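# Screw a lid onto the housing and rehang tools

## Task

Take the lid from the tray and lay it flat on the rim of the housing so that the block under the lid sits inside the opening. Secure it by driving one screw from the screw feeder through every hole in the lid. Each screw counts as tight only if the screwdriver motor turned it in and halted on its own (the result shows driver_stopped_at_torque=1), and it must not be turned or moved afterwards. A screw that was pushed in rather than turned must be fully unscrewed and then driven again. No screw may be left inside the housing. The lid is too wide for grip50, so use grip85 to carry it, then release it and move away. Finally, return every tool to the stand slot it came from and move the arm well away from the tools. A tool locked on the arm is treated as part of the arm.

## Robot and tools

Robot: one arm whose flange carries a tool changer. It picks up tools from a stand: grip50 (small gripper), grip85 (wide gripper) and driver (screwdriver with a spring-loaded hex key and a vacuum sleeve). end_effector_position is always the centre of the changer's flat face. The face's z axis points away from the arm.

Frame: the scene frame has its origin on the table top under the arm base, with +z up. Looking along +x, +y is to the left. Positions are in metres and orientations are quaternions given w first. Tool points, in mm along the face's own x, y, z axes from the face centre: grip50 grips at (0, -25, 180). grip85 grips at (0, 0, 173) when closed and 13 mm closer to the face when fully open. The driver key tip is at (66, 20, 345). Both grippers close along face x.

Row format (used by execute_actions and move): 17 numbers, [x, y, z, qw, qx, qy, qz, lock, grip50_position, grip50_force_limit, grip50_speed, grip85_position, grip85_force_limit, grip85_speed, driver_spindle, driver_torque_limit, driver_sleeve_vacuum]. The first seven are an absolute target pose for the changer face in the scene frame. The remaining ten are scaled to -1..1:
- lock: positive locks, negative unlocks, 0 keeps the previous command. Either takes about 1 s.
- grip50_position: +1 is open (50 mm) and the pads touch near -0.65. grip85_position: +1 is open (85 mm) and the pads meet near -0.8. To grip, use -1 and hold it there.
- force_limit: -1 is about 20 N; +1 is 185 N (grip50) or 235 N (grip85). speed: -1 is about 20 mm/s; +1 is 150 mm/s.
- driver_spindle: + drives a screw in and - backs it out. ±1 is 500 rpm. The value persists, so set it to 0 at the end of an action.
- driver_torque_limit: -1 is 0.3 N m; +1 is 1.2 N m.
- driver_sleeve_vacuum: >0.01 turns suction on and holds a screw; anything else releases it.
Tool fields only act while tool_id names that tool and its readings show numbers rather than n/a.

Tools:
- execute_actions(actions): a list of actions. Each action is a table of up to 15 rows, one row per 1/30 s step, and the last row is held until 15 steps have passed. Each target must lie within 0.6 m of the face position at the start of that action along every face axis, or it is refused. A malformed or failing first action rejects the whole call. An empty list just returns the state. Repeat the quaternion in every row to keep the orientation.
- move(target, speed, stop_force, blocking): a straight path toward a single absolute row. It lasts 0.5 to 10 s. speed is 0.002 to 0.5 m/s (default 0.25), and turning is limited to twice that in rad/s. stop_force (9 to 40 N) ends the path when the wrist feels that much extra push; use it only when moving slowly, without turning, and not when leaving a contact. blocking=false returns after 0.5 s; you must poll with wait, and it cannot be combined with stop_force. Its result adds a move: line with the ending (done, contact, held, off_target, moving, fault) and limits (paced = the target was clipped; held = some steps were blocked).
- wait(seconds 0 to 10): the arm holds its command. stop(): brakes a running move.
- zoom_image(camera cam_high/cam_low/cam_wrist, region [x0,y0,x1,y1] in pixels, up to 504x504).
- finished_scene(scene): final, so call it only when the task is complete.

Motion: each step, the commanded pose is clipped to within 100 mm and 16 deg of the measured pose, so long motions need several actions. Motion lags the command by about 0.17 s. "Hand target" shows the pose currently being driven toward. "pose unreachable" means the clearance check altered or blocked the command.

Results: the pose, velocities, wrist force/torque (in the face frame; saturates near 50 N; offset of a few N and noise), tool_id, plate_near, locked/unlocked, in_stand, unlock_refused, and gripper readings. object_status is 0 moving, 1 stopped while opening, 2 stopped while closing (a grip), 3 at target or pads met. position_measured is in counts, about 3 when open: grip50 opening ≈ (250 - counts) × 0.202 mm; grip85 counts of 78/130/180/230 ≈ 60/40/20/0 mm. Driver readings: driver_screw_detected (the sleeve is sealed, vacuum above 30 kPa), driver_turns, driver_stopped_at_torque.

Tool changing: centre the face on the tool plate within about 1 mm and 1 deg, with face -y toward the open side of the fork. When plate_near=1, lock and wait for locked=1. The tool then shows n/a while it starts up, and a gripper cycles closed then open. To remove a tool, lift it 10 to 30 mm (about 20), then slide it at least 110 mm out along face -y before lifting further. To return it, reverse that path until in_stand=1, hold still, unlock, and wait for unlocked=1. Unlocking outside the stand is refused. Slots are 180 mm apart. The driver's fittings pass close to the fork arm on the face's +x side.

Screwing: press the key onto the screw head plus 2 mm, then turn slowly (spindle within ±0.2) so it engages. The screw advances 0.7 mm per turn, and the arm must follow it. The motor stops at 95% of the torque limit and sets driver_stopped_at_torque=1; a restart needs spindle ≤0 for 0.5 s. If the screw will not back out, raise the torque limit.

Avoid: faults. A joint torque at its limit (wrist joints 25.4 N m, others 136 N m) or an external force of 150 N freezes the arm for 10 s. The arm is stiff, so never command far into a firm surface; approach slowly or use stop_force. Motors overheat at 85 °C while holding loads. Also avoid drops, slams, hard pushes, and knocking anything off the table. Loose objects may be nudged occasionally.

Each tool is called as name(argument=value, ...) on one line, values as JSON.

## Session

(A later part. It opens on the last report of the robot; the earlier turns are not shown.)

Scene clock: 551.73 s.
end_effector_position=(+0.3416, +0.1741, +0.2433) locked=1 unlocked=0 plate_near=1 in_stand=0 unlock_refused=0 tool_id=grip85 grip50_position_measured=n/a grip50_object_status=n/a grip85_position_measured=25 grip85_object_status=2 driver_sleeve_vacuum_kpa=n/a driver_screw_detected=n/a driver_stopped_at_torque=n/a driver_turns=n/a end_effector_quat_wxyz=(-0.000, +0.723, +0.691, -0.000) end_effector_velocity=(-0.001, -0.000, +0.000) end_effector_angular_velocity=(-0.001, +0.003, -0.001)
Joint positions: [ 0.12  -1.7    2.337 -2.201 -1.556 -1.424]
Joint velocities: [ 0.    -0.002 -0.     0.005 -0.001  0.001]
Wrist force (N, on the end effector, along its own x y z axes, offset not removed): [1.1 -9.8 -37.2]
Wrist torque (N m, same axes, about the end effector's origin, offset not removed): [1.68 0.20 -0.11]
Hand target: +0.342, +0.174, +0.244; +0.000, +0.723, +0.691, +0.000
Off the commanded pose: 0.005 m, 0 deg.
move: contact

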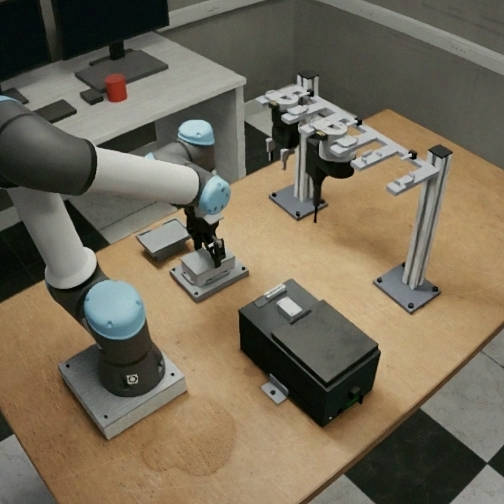

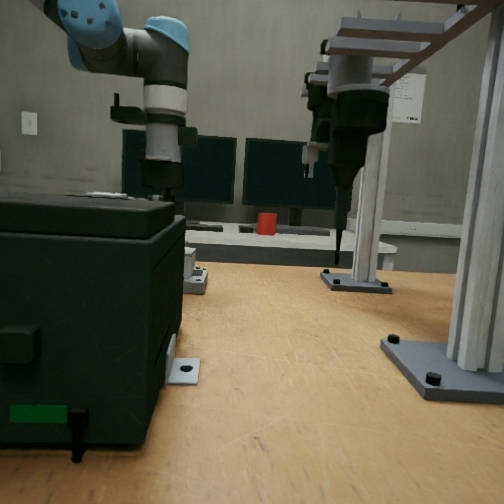

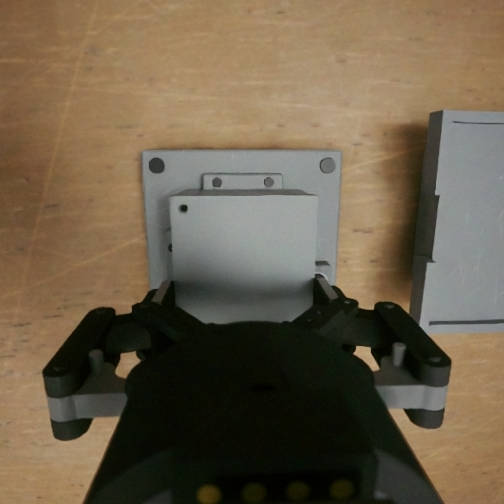

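move(target=[0.34160, 0.17412, 0.2437, 0.0, 0.72297, 0.69088, 0.0, 0, 1, 0, 0, 1, -0.5, -0.5, 0, 0, 0], speed=0.01)

move(target=[0.40, 0.12, 0.36, 0.0, 0.7071, 0.7071, 0.0, 0, 1, 0, 0, 1, -0.5, -0.5, 0, 0, 0], speed=0.2)

Scene clock: 568.07 s.
end_effector_position=(+0.3416, +0.1741, +0.2437) locked=1 unlocked=0 plate_near=1 in_stand=0 unlock_refused=0 tool_id=grip85 grip50_position_measured=n/a grip50_object_status=n/a grip85_position_measured=3 grip85_object_status=3 driver_sleeve_vacuum_kpa=n/a driver_screw_detected=n/a driver_stopped_at_torque=n/a driver_turns=n/a end_effector_quat_wxyz=(+0.000, +0.723, +0.691, -0.000) end_effector_velocity=(+0.000, +0.000, +0.000) end_effector_angular_velocity=(+0.001, -0.000, -0.000)
Joint positions: [ 0.12  -1.7    2.337 -2.2   -1.556 -1.424]
Joint velocities: [ 0.001  0.    -0.    -0.     0.001  0.001]
Wrist force (N, on the end effector, along its own x y z axes, offset not removed): [2.6 -2.3 -1.3]
Wrist torque (N m, same axes, about the end effector's origin, offset not removed): [0.11 -0.19 0.18]
Hand target: +0.342, +0.174, +0.244; -0.000, +0.723, +0.691, +0.000
Off the commanded pose: 0.000 m, 0 deg.
move: done

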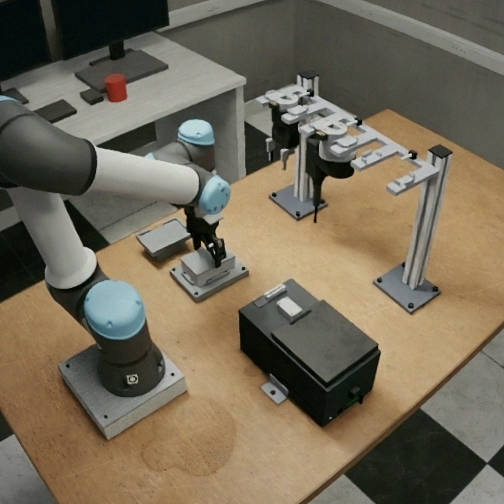

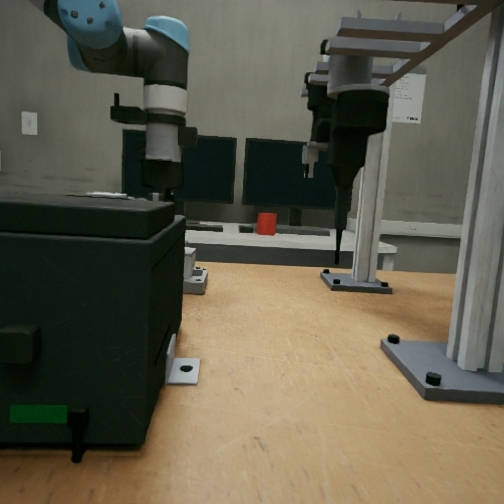

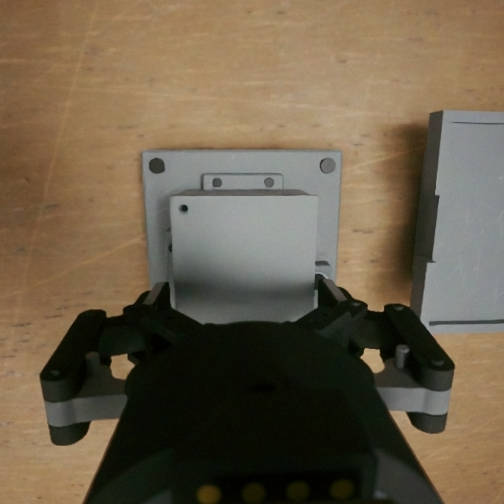

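Scene clock: 569.30 s.
end_effector_position=(+0.4003, +0.1202, +0.3597) locked=1 unlocked=0 plate_near=1 in_stand=0 unlock_refused=0 tool_id=grip85 grip50_position_measured=n/a grip50_object_status=n/a grip85_position_measured=3 grip85_object_status=3 driver_sleeve_vacuum_kpa=n/a driver_screw_detected=n/a driver_stopped_at_torque=n/a driver_turns=n/a end_effector_quat_wxyz=(-0.000, +0.707, +0.707, +0.000) end_effector_velocity=(+0.001, -0.001, +0.002) end_effector_angular_velocity=(+0.001, -0.000, +0.002)
Joint positions: [-0.03  -1.751  2.048 -1.858 -1.557 -1.62 ]
Joint velocities: [-0.002  0.001 -0.006  0.005  0.001 -0.003]
Wrist force (N, on the end effector, along its own x y z axes, offset not removed): [2.1 -4.2 1.9]
Wrist torque (N m, same axes, about the end effector's origin, offset not removed): [-0.25 0.00 0.01]
Hand target: +0.400, +0.120, +0.360; -0.000, +0.707, +0.707, +0.000
Off the commanded pose: 0.000 m, 0 deg.
move: done

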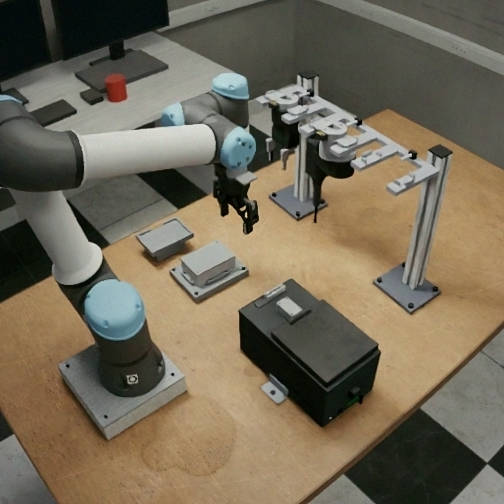

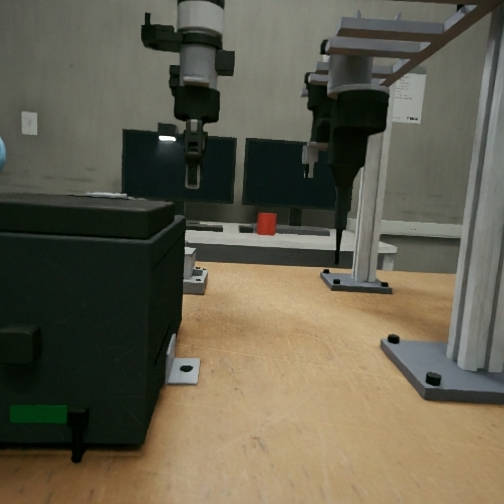

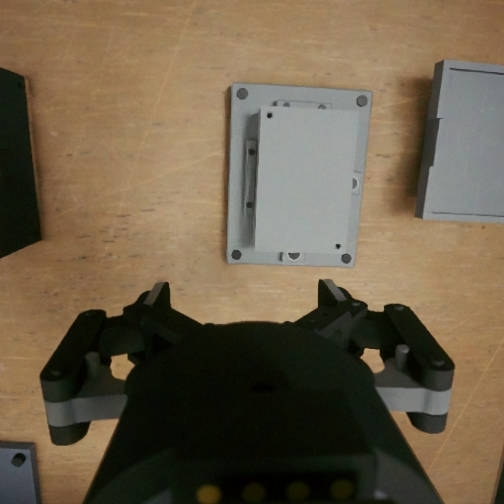

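move(target=[0.49637, -0.14317, 0.4295, 0.0, 0.72837, 0.68518, 0.0, 0, 1, 0, 0, 1, 0, 0, 0, 0, 0], speed=0.3)

move(target=[0.61615, -0.1505, 0.4295, 0.0, 0.72837, 0.68518, 0.0, 0, 1, 0, 0, 1, 0, 0, 0, 0, 0], speed=0.12)

move(target=[0.61615, -0.1505, 0.4097, 0.0, 0.72837, 0.68518, 0.0, 0, 1, 0, 0, 1, 0, 0, 0, 0, 0], speed=0.02)

Scene clock: 579.43 s.
end_effector_position=(+0.4969, -0.1430, +0.4293) locked=1 unlocked=0 plate_near=1 in_stand=0 unlock_refused=0 tool_id=grip85 grip50_position_measured=n/a grip50_object_status=n/a grip85_position_measured=3 grip85_object_status=3 driver_sleeve_vacuum_kpa=n/a driver_screw_detected=n/a driver_stopped_at_torque=n/a driver_turns=n/a end_effector_quat_wxyz=(+0.000, +0.728, +0.685, +0.001) end_effector_velocity=(+0.001, -0.001, +0.000) end_effector_angular_velocity=(+0.000, +0.002, -0.001)
Joint positions: [-0.53  -1.527  1.67  -1.699 -1.562 -2.059]
Joint velocities: [-0.001  0.003 -0.004  0.002 -0.001  0.   ]
Wrist force (N, on the end effector, along its own x y z axes, offset not removed): [0.8 -1.8 0.2]
Wrist torque (N m, same axes, about the end effector's origin, offset not removed): [0.05 0.05 -0.04]
Hand target: +0.497, -0.143, +0.429; -0.000, +0.728, +0.685, +0.001
Off the commanded pose: 0.001 m, 0 deg.
move: done

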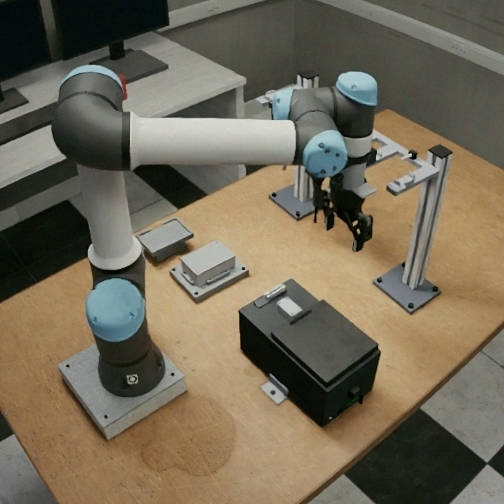

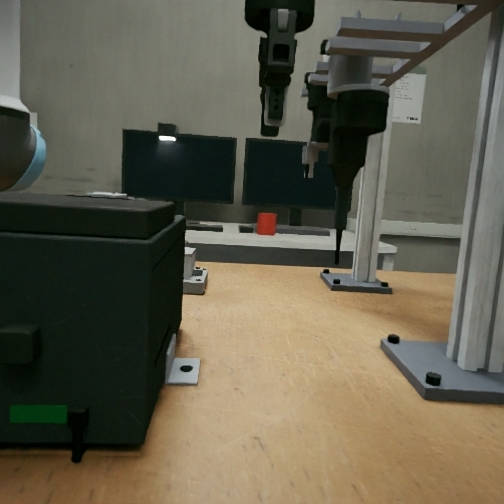

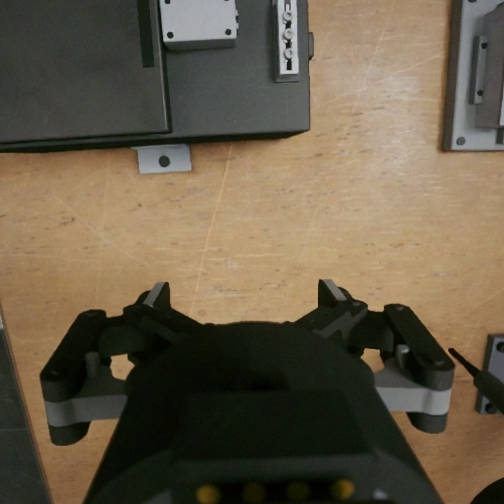

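Scene clock: 580.93 s.
end_effector_position=(+0.6160, -0.1503, +0.4293) locked=1 unlocked=0 plate_near=1 in_stand=0 unlock_refused=0 tool_id=grip85 grip50_position_measured=n/a grip50_object_status=n/a grip85_position_measured=3 grip85_object_status=3 driver_sleeve_vacuum_kpa=n/a driver_screw_detected=n/a driver_stopped_at_torque=n/a driver_turns=n/a end_effector_quat_wxyz=(-0.000, +0.728, +0.685, -0.000) end_effector_velocity=(+0.002, +0.000, +0.000) end_effector_angular_velocity=(-0.001, +0.000, +0.001)
Joint positions: [-0.44  -1.244  1.334 -1.646 -1.563 -1.968]
Joint velocities: [ 0.002  0.004 -0.006  0.001 -0.001  0.001]
Wrist force (N, on the end effector, along its own x y z axes, offset not removed): [1.8 -6.1 -2.2]
Wrist torque (N m, same axes, about the end effector's origin, offset not removed): [-0.09 -0.13 0.14]
Hand target: +0.616, -0.150, +0.429; -0.000, +0.728, +0.685, -0.000
Off the commanded pose: 0.000 m, 0 deg.
move: done

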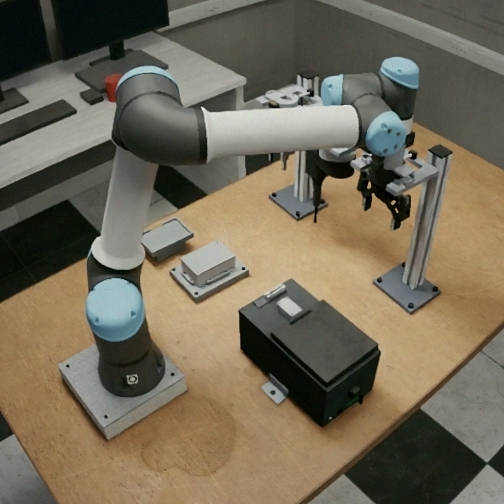

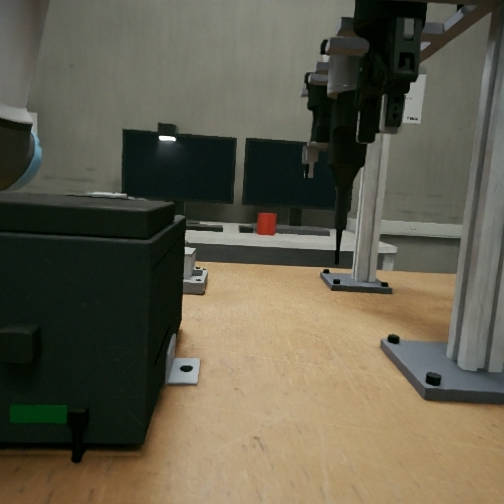

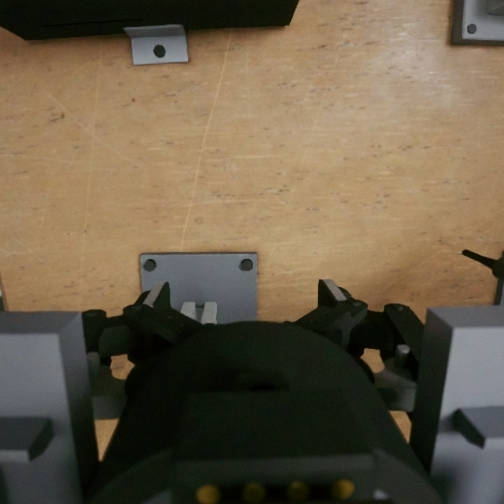

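Scene clock: 582.20 s.
end_effector_position=(+0.6161, -0.1505, +0.4099) locked=1 unlocked=0 plate_near=1 in_stand=1 unlock_refused=0 tool_id=grip85 grip50_position_measured=n/a grip50_object_status=n/a grip85_position_measured=3 grip85_object_status=3 driver_sleeve_vacuum_kpa=n/a driver_screw_detected=n/a driver_stopped_at_torque=n/a driver_turns=n/a end_effector_quat_wxyz=(-0.000, +0.728, +0.685, -0.000) end_effector_velocity=(+0.000, -0.000, -0.001) end_effector_angular_velocity=(-0.002, -0.001, +0.000)
Joint positions: [-0.44  -1.239  1.377 -1.694 -1.562 -1.968]
Joint velocities: [ 0.     0.     0.003 -0.005 -0.001 -0.   ]
Wrist force (N, on the end effector, along its own x y z axes, offset not removed): [1.0 0.4 5.1]
Wrist torque (N m, same axes, about the end effector's origin, offset not removed): [0.19 -0.21 0.20]
Hand target: +0.616, -0.150, +0.410; -0.000, +0.728, +0.685, -0.000
Off the commanded pose: 0.000 m, 0 deg.
move: done

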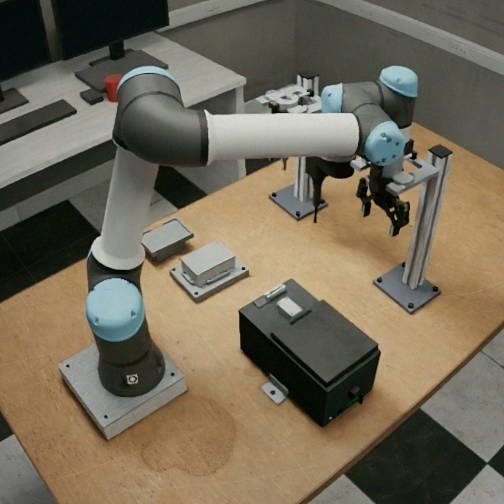

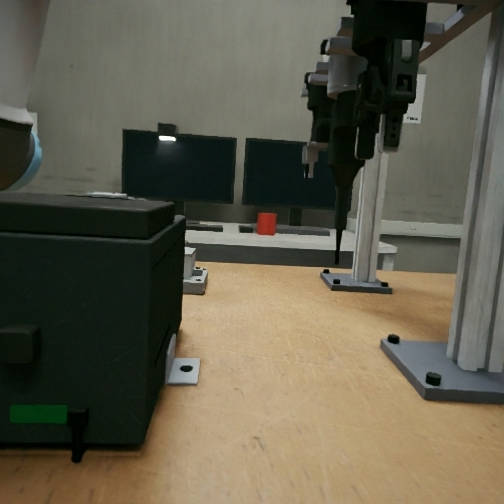

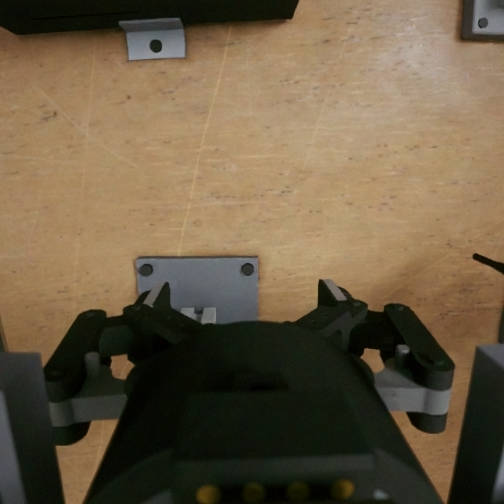

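in_stand=1. Unlock now.

execute_actions(actions=[[[0.61615, -0.1505, 0.4096, 0.0, 0.72837, 0.68518, 0.0, -1, 1, 0, 0, 1, 0, 0, 0, 0, 0]], [[0.61615, -0.1505, 0.4096, 0.0, 0.72837, 0.68518, 0.0, -1, 1, 0, 0, 1, 0, 0, 0, 0, 0]], [[0.61615, -0.1505, 0.4096, 0.0, 0.72837, 0.68518, 0.0, -1, 1, 0, 0, 1, 0, 0, 0, 0, 0]]])

Scene clock: 587.43 s.
end_effector_position=(+0.6161, -0.1505, +0.4096) locked=0 unlocked=1 plate_near=1 in_stand=1 unlock_refused=0 tool_id=none grip50_position_measured=n/a grip50_object_status=n/a grip85_position_measured=n/a grip85_object_status=n/a driver_sleeve_vacuum_kpa=n/a driver_screw_detected=n/a driver_stopped_at_torque=n/a driver_turns=n/a end_effector_quat_wxyz=(-0.000, +0.728, +0.685, -0.000) end_effector_velocity=(+0.000, -0.000, +0.000) end_effector_angular_velocity=(-0.000, +0.000, -0.000)
Joint positions: [-0.44  -1.239  1.377 -1.695 -1.562 -1.968]
Joint velocities: [ 0.  0. -0.  0. -0.  0.]
Wrist force (N, on the end effector, along its own x y z axes, offset not removed): [0.5 -2.4 1.5]
Wrist torque (N m, same axes, about the end effector's origin, offset not removed): [0.00 -0.08 0.08]
Hand target: +0.616, -0.151, +0.410; +0.000, +0.728, +0.685, +0.000
Off the commanded pose: 0.000 m, 0 deg.
Step readings (end_effector_position; steps 1 to 15: 1st action; 16 to 30: 2nd action; 31 to 45: 3rd action):
0: (+0.6161, -0.1505, +0.4097)
1: (+0.6161, -0.1505, +0.4096)
2: (+0.6161, -0.1505, +0.4096)
4: (+0.6161, -0.1505, +0.4096)
8: (+0.6161, -0.1505, +0.4096)
15: (+0.6161, -0.1505, +0.4096)
16: (+0.6161, -0.1505, +0.4096)
17: (+0.6161, -0.1505, +0.4096)
19: (+0.6161, -0.1505, +0.4096)
23: (+0.6161, -0.1505, +0.4096)
30: (+0.6161, -0.1505, +0.4096)
31: (+0.6161, -0.1505, +0.4096)
32: (+0.6161, -0.1505, +0.4096)
34: (+0.6161, -0.1505, +0.4096)
38: (+0.6161, -0.1505, +0.4096)
45: end_effector_position above

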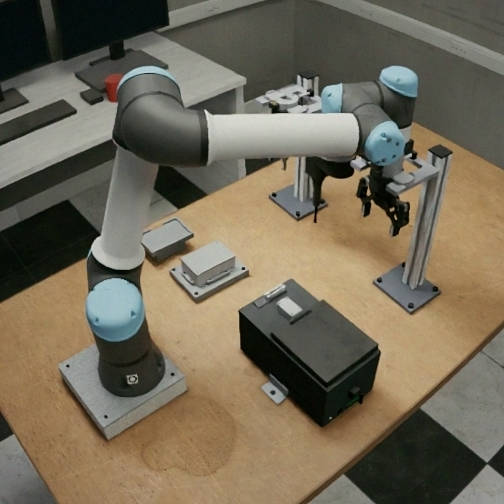

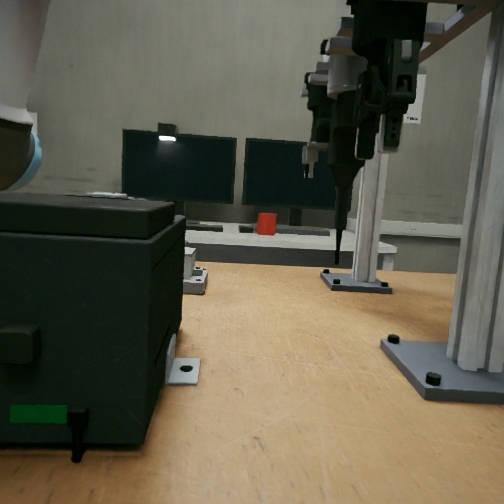

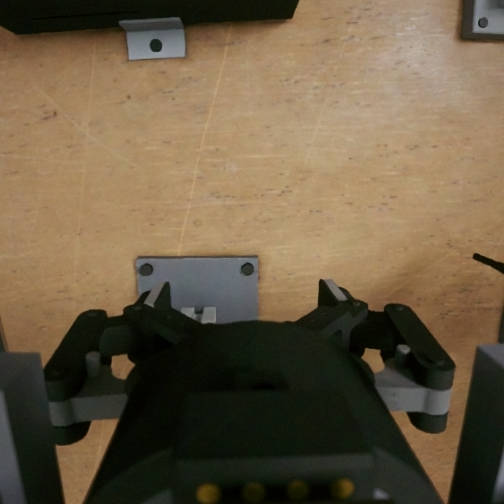

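move(target=[0.61615, -0.1505, 0.50, 0.0, 0.72837, 0.68518, 0.0, 0, 1, 0, 0, 1, 0, 0, 0, 0, 0], speed=0.1)

execute_actions(actions=[])

zoom_image(camera="cam_wrist", region=[150, 250, 350, 450])

Scene clock: 593.93 s.
end_effector_position=(+0.6163, -0.1506, +0.4998) locked=0 unlocked=1 plate_near=0 in_stand=0 unlock_refused=0 tool_id=none grip50_position_measured=n/a grip50_object_status=n/a grip85_position_measured=n/a grip85_object_status=n/a driver_sleeve_vacuum_kpa=n/a driver_screw_detected=n/a driver_stopped_at_torque=n/a driver_turns=n/a end_effector_quat_wxyz=(+0.000, +0.728, +0.685, +0.000) end_effector_velocity=(+0.000, -0.000, +0.002) end_effector_angular_velocity=(+0.000, +0.000, -0.000)
Joint positions: [-0.441 -1.241  1.149 -1.465 -1.562 -1.969]
Joint velocities: [-0.     0.001 -0.007  0.006  0.     0.   ]
Wrist force (N, on the end effector, along its own x y z axes, offset not removed): [1.0 1.7 3.2]
Wrist torque (N m, same axes, about the end effector's origin, offset not removed): [0.33 -0.25 -0.16]
Hand target: +0.616, -0.151, +0.500; +0.000, +0.728, +0.685, +0.000
Off the commanded pose: 0.000 m, 0 deg.
move: done

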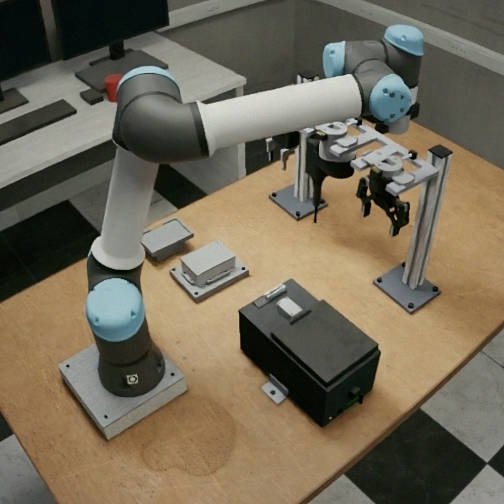

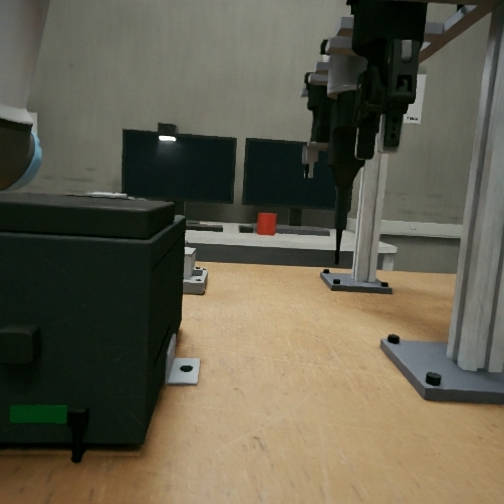

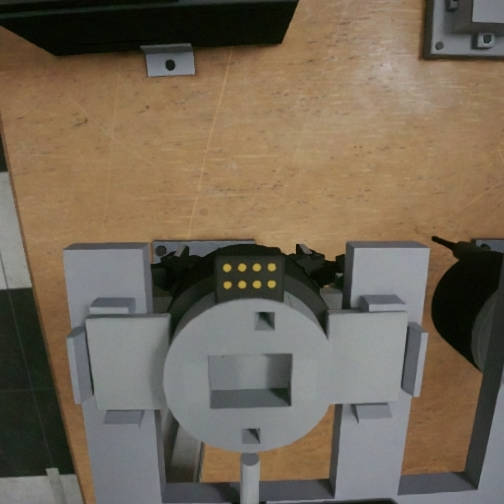

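Scene clock: 593.93 s.
end_effector_position=(+0.6163, -0.1506, +0.4998) locked=0 unlocked=1 plate_near=0 in_stand=0 unlock_refused=0 tool_id=none grip50_position_measured=n/a grip50_object_status=n/a grip85_position_measured=n/a grip85_object_status=n/a driver_sleeve_vacuum_kpa=n/a driver_screw_detected=n/a driver_stopped_at_torque=n/a driver_turns=n/a end_effector_quat_wxyz=(+0.000, +0.728, +0.685, +0.000) end_effector_velocity=(+0.000, -0.000, +0.002) end_effector_angular_velocity=(+0.000, +0.000, -0.000)
Joint positions: [-0.441 -1.241  1.149 -1.465 -1.562 -1.969]
Joint velocities: [-0.     0.001 -0.007  0.006  0.     0.   ]
Wrist force (N, on the end effector, along its own x y z axes, offset not removed): [1.0 1.7 3.2]
Wrist torque (N m, same axes, about the end effector's origin, offset not removed): [0.33 -0.25 -0.16]
Hand target: +0.616, -0.151, +0.500; +0.000, +0.728, +0.685, +0.000
Off the commanded pose: 0.000 m, 0 deg.

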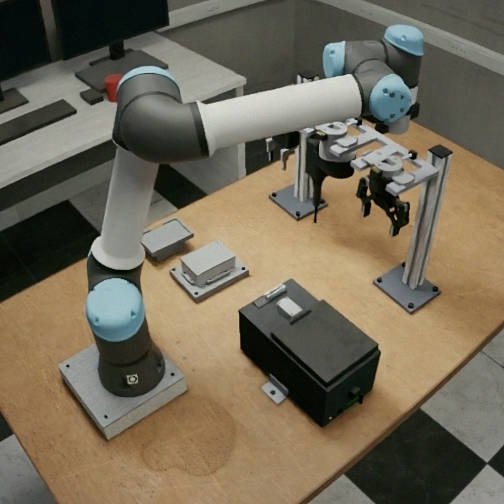

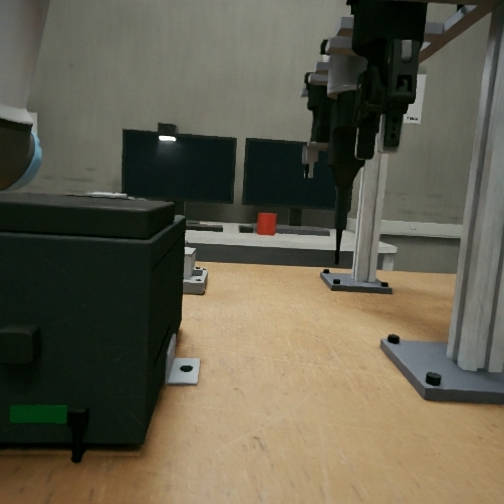

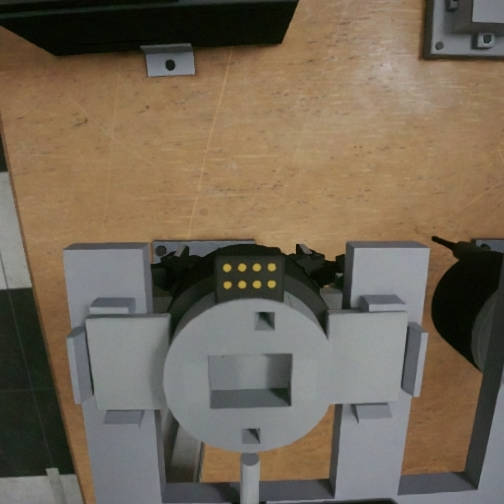

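Region (150, 250, 350, 450) of cam_wrist's 504x504 image, scaled by 2.520, with more detail than that image has.

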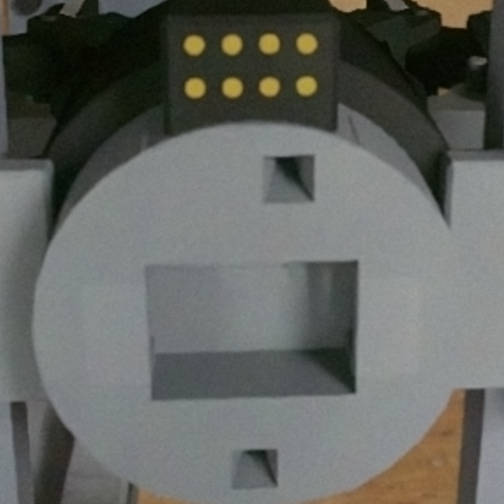

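move(target=[0.62714, 0.02916, 0.50, 0.0, 0.72837, 0.68518, 0.0, 0, 1, 0, 0, 1, 0, 0, 0, 0, 0], speed=0.2)

wait(seconds=0.3)

zoom_image(camera="cam_wrist", region=[150, 250, 350, 450])

Scene clock: 601.97 s.
end_effector_position=(+0.6269, +0.0291, +0.5000) locked=0 unlocked=1 plate_near=0 in_stand=0 unlock_refused=0 tool_id=none grip50_position_measured=n/a grip50_object_status=n/a grip85_position_measured=n/a grip85_object_status=n/a driver_sleeve_vacuum_kpa=n/a driver_screw_detected=n/a driver_stopped_at_torque=n/a driver_turns=n/a end_effector_quat_wxyz=(-0.000, +0.728, +0.685, -0.000) end_effector_velocity=(+0.000, +0.002, -0.000) end_effector_angular_velocity=(-0.001, +0.001, +0.002)
Joint positions: [-0.161 -1.264  1.174 -1.469 -1.559 -1.689]
Joint velocities: [ 0.004  0.001 -0.002  0.001 -0.001  0.002]
Wrist force (N, on the end effector, along its own x y z axes, offset not removed): [1.1 -2.1 -0.7]
Wrist torque (N m, same axes, about the end effector's origin, offset not removed): [-0.12 -0.20 0.08]
Hand target: +0.627, +0.029, +0.500; -0.000, +0.728, +0.685, -0.000
Off the commanded pose: 0.000 m, 0 deg.
move: done

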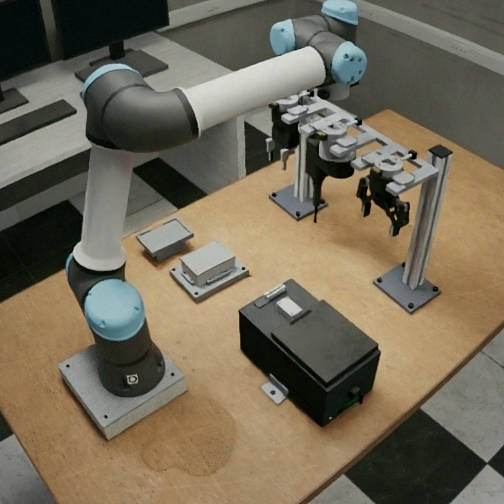

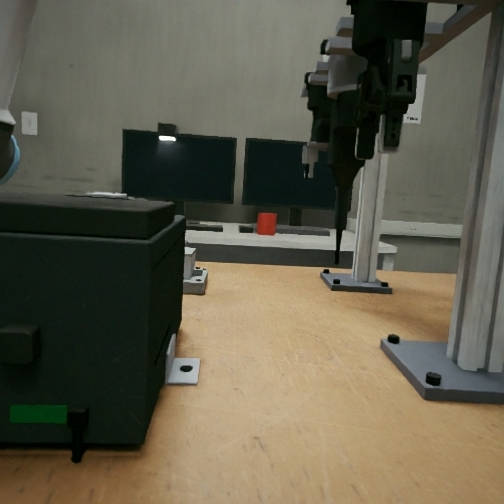

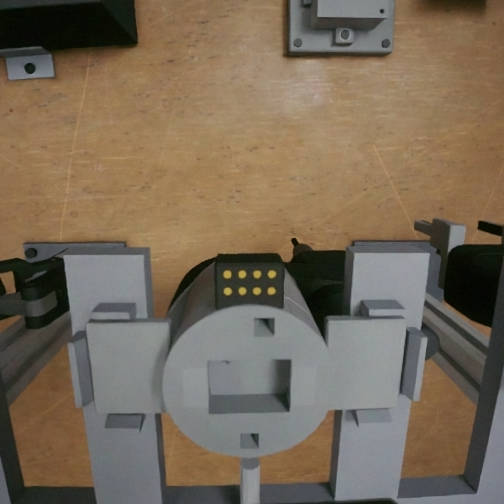

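Scene clock: 602.27 s.
end_effector_position=(+0.6269, +0.0293, +0.5000) locked=0 unlocked=1 plate_near=0 in_stand=0 unlock_refused=0 tool_id=none grip50_position_measured=n/a grip50_object_status=n/a grip85_position_measured=n/a grip85_object_status=n/a driver_sleeve_vacuum_kpa=n/a driver_screw_detected=n/a driver_stopped_at_torque=n/a driver_turns=n/a end_effector_quat_wxyz=(-0.000, +0.728, +0.685, -0.000) end_effector_velocity=(-0.000, +0.000, -0.000) end_effector_angular_velocity=(-0.001, +0.001, -0.000)
Joint positions: [-0.161 -1.264  1.174 -1.469 -1.559 -1.689]
Joint velocities: [ 0.001 -0.    -0.     0.    -0.001  0.001]
Wrist force (N, on the end effector, along its own x y z axes, offset not removed): [1.5 -3.2 1.6]
Wrist torque (N m, same axes, about the end effector's origin, offset not removed): [-0.08 -0.07 0.12]
Hand target: +0.627, +0.029, +0.500; -0.000, +0.728, +0.685, -0.000
Off the commanded pose: 0.000 m, 0 deg.
wait: 0.30 s; at rest by 0.17 s

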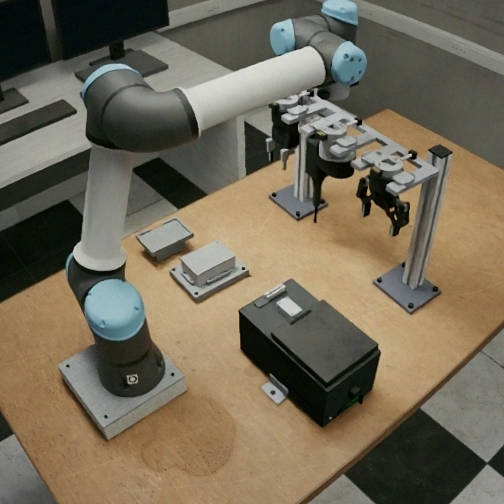

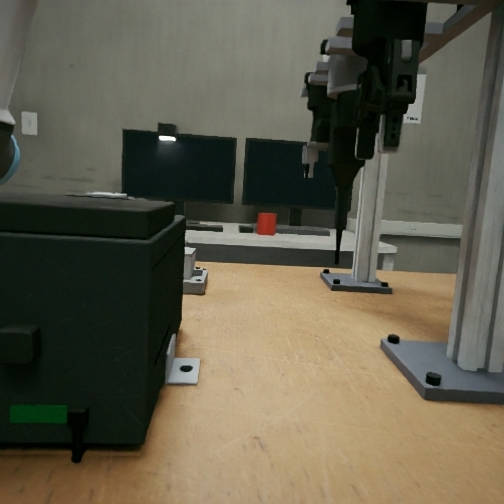

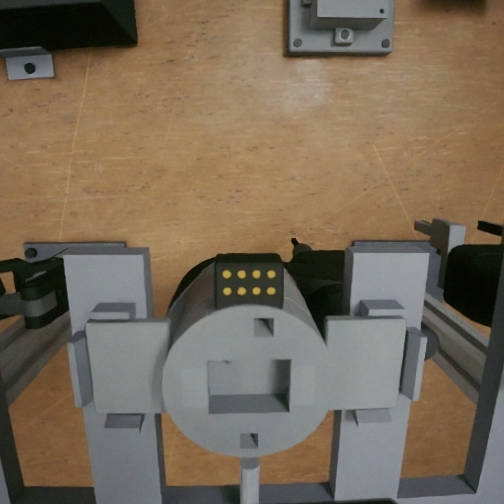

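Region (150, 250, 350, 450) of cam_wrist's 504x504 image, scaled by 2.520, with more detail than that image has.

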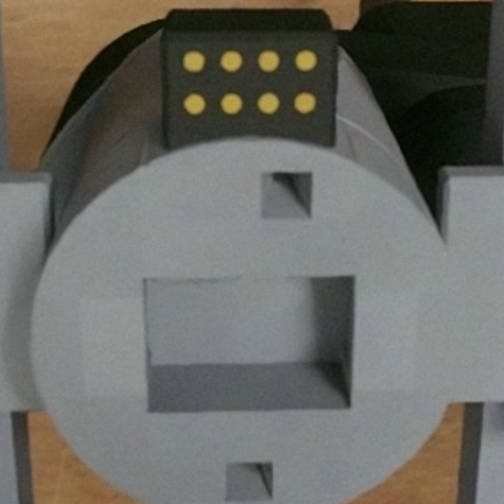

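move(target=[0.62887, 0.02874, 0.424, 0.0, 0.73195, 0.68136, 0.0, 0, 1, 0, 0, 1, 0, 0, 0, 0, 0], speed=0.1)

move(target=[0.62887, 0.02874, 0.400, 0.0, 0.73195, 0.68136, 0.0, 0, 1, 0, 0, 1, 0, 0, 0, 0, 0], speed=0.006, stop_force=10)

Scene clock: 616.80 s.
end_effector_position=(+0.6287, +0.0288, +0.4242) locked=0 unlocked=1 plate_near=0 in_stand=0 unlock_refused=0 tool_id=none grip50_position_measured=n/a grip50_object_status=n/a grip85_position_measured=n/a grip85_object_status=n/a driver_sleeve_vacuum_kpa=n/a driver_screw_detected=n/a driver_stopped_at_torque=n/a driver_turns=n/a end_effector_quat_wxyz=(-0.000, +0.732, +0.681, -0.000) end_effector_velocity=(+0.000, -0.000, -0.002) end_effector_angular_velocity=(+0.000, -0.001, -0.001)
Joint positions: [-0.16  -1.26   1.363 -1.662 -1.559 -1.677]
Joint velocities: [-0.     0.     0.004 -0.005  0.001  0.001]
Wrist force (N, on the end effector, along its own x y z axes, offset not removed): [-0.7 -0.8 2.4]
Wrist torque (N m, same axes, about the end effector's origin, offset not removed): [0.03 0.14 -0.08]
Hand target: +0.629, +0.029, +0.424; -0.000, +0.732, +0.681, -0.000
Off the commanded pose: 0.000 m, 0 deg.
move: done

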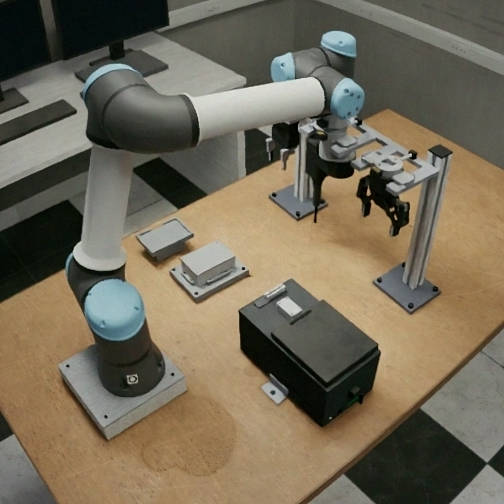

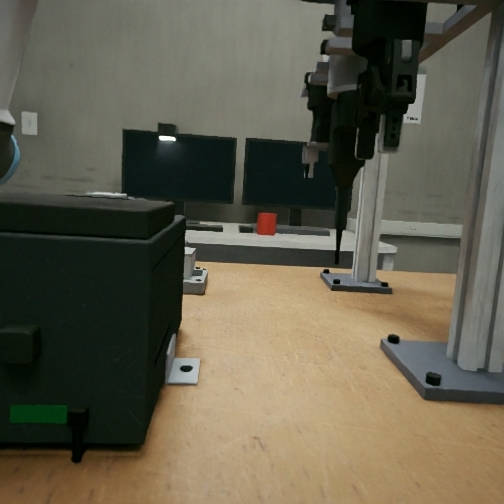

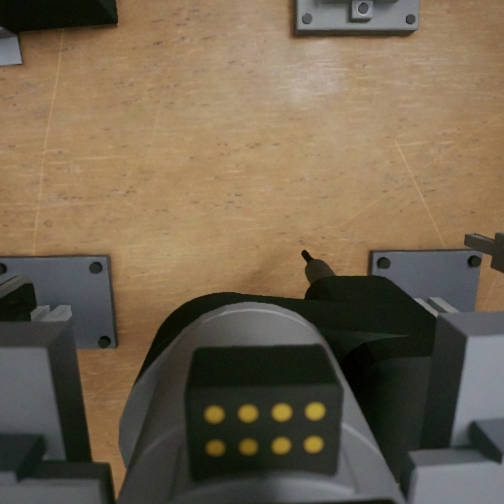

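Scene clock: 619.67 s.
end_effector_position=(+0.6288, +0.0288, +0.4091) locked=0 unlocked=1 plate_near=1 in_stand=1 unlock_refused=0 tool_id=none grip50_position_measured=n/a grip50_object_status=n/a grip85_position_measured=n/a grip85_object_status=n/a driver_sleeve_vacuum_kpa=n/a driver_screw_detected=n/a driver_stopped_at_torque=n/a driver_turns=n/a end_effector_quat_wxyz=(+0.000, +0.732, +0.681, +0.000) end_effector_velocity=(-0.000, -0.000, +0.001) end_effector_angular_velocity=(+0.001, +0.003, -0.001)
Joint positions: [-0.159 -1.256  1.396 -1.699 -1.559 -1.677]
Joint velocities: [-0.001 -0.    -0.004  0.007  0.     0.   ]
Wrist force (N, on the end effector, along its own x y z axes, offset not removed): [-1.3 -2.3 -31.7]
Wrist torque (N m, same axes, about the end effector's origin, offset not removed): [0.52 0.32 -0.07]
Hand target: +0.629, +0.029, +0.409; +0.000, +0.732, +0.681, +0.000
Off the commanded pose: 0.009 m, 0 deg.
move: contact

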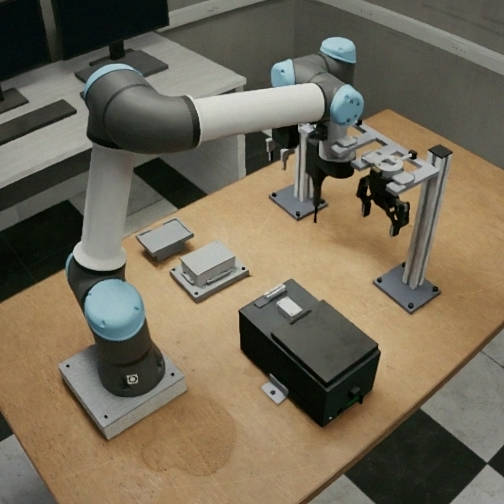

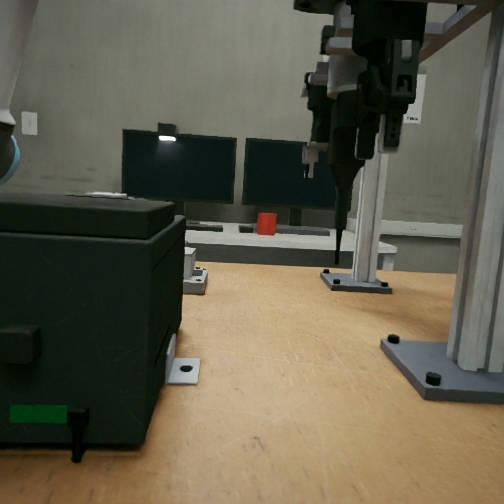

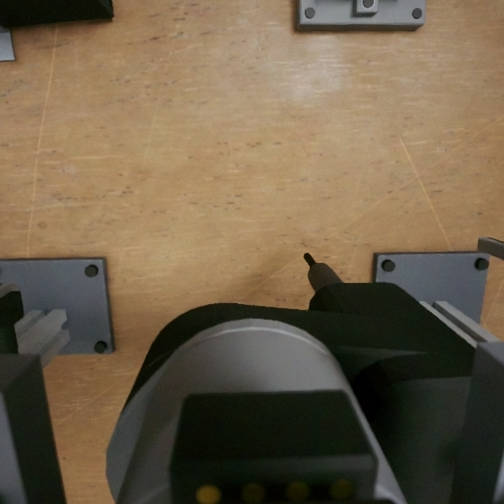

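execute_actions(actions=[[[0.62887, 0.02874, 0.4095, 0.0, 0.73195, 0.68136, 0.0, 1, 1, 0, 0, 1, 0, 0, 0, 0, 0]], [[0.62887, 0.02874, 0.4095, 0.0, 0.73195, 0.68136, 0.0, 1, 1, 0, 0, 1, 0, 0, 0, 0, 0]], [[0.62887, 0.02874, 0.4095, 0.0, 0.73195, 0.68136, 0.0, 1, 1, 0, 0, 1, 0, 0, 0, 0, 0]]])

Scene clock: 624.17 s.
end_effector_position=(+0.6289, +0.0287, +0.4096) locked=1 unlocked=0 plate_near=1 in_stand=1 unlock_refused=0 tool_id=driver grip50_position_measured=n/a grip50_object_status=n/a grip85_position_measured=n/a grip85_object_status=n/a driver_sleeve_vacuum_kpa=n/a driver_screw_detected=n/a driver_stopped_at_torque=n/a driver_turns=n/a end_effector_quat_wxyz=(+0.000, +0.732, +0.681, +0.000) end_effector_velocity=(+0.000, -0.000, +0.000) end_effector_angular_velocity=(-0.001, -0.000, +0.000)
Joint positions: [-0.159 -1.256  1.394 -1.698 -1.559 -1.677]
Joint velocities: [-0.     0.    -0.    -0.    -0.001 -0.   ]
Wrist force (N, on the end effector, along its own x y z axes, offset not removed): [-5.2 -6.7 -20.7]
Wrist torque (N m, same axes, about the end effector's origin, offset not removed): [0.27 1.47 -0.43]
Hand target: +0.629, +0.029, +0.410; -0.000, +0.732, +0.681, -0.000
Off the commanded pose: 0.000 m, 0 deg.
Step readings (end_effector_position; steps 1 to 15: 1st action; 16 to 30: 2nd action; 31 to 45: 3rd action):
0: (+0.6288, +0.0288, +0.4094)
1: (+0.6288, +0.0288, +0.4094)
2: (+0.6288, +0.0287, +0.4094)
4: (+0.6288, +0.0287, +0.4095)
8: (+0.6288, +0.0287, +0.4096)
15: (+0.6289, +0.0287, +0.4095)
16: (+0.6289, +0.0287, +0.4095)
17: (+0.6289, +0.0287, +0.4095)
19: (+0.6289, +0.0287, +0.4095)
23: (+0.6289, +0.0287, +0.4095)
30: (+0.6289, +0.0287, +0.4096)
31: (+0.6289, +0.0287, +0.4096)
32: (+0.6289, +0.0287, +0.4096)
34: (+0.6289, +0.0287, +0.4096)
38: (+0.6289, +0.0287, +0.4096)
45: end_effector_position above

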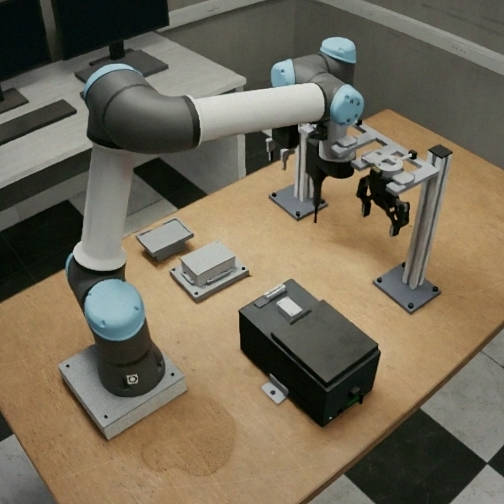

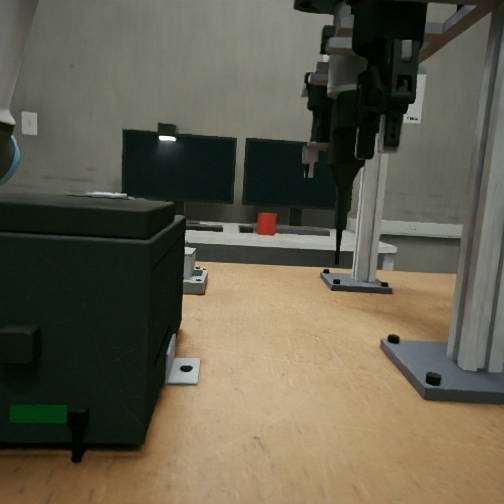

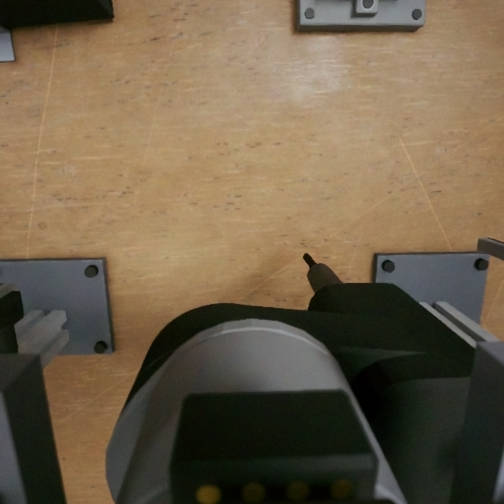

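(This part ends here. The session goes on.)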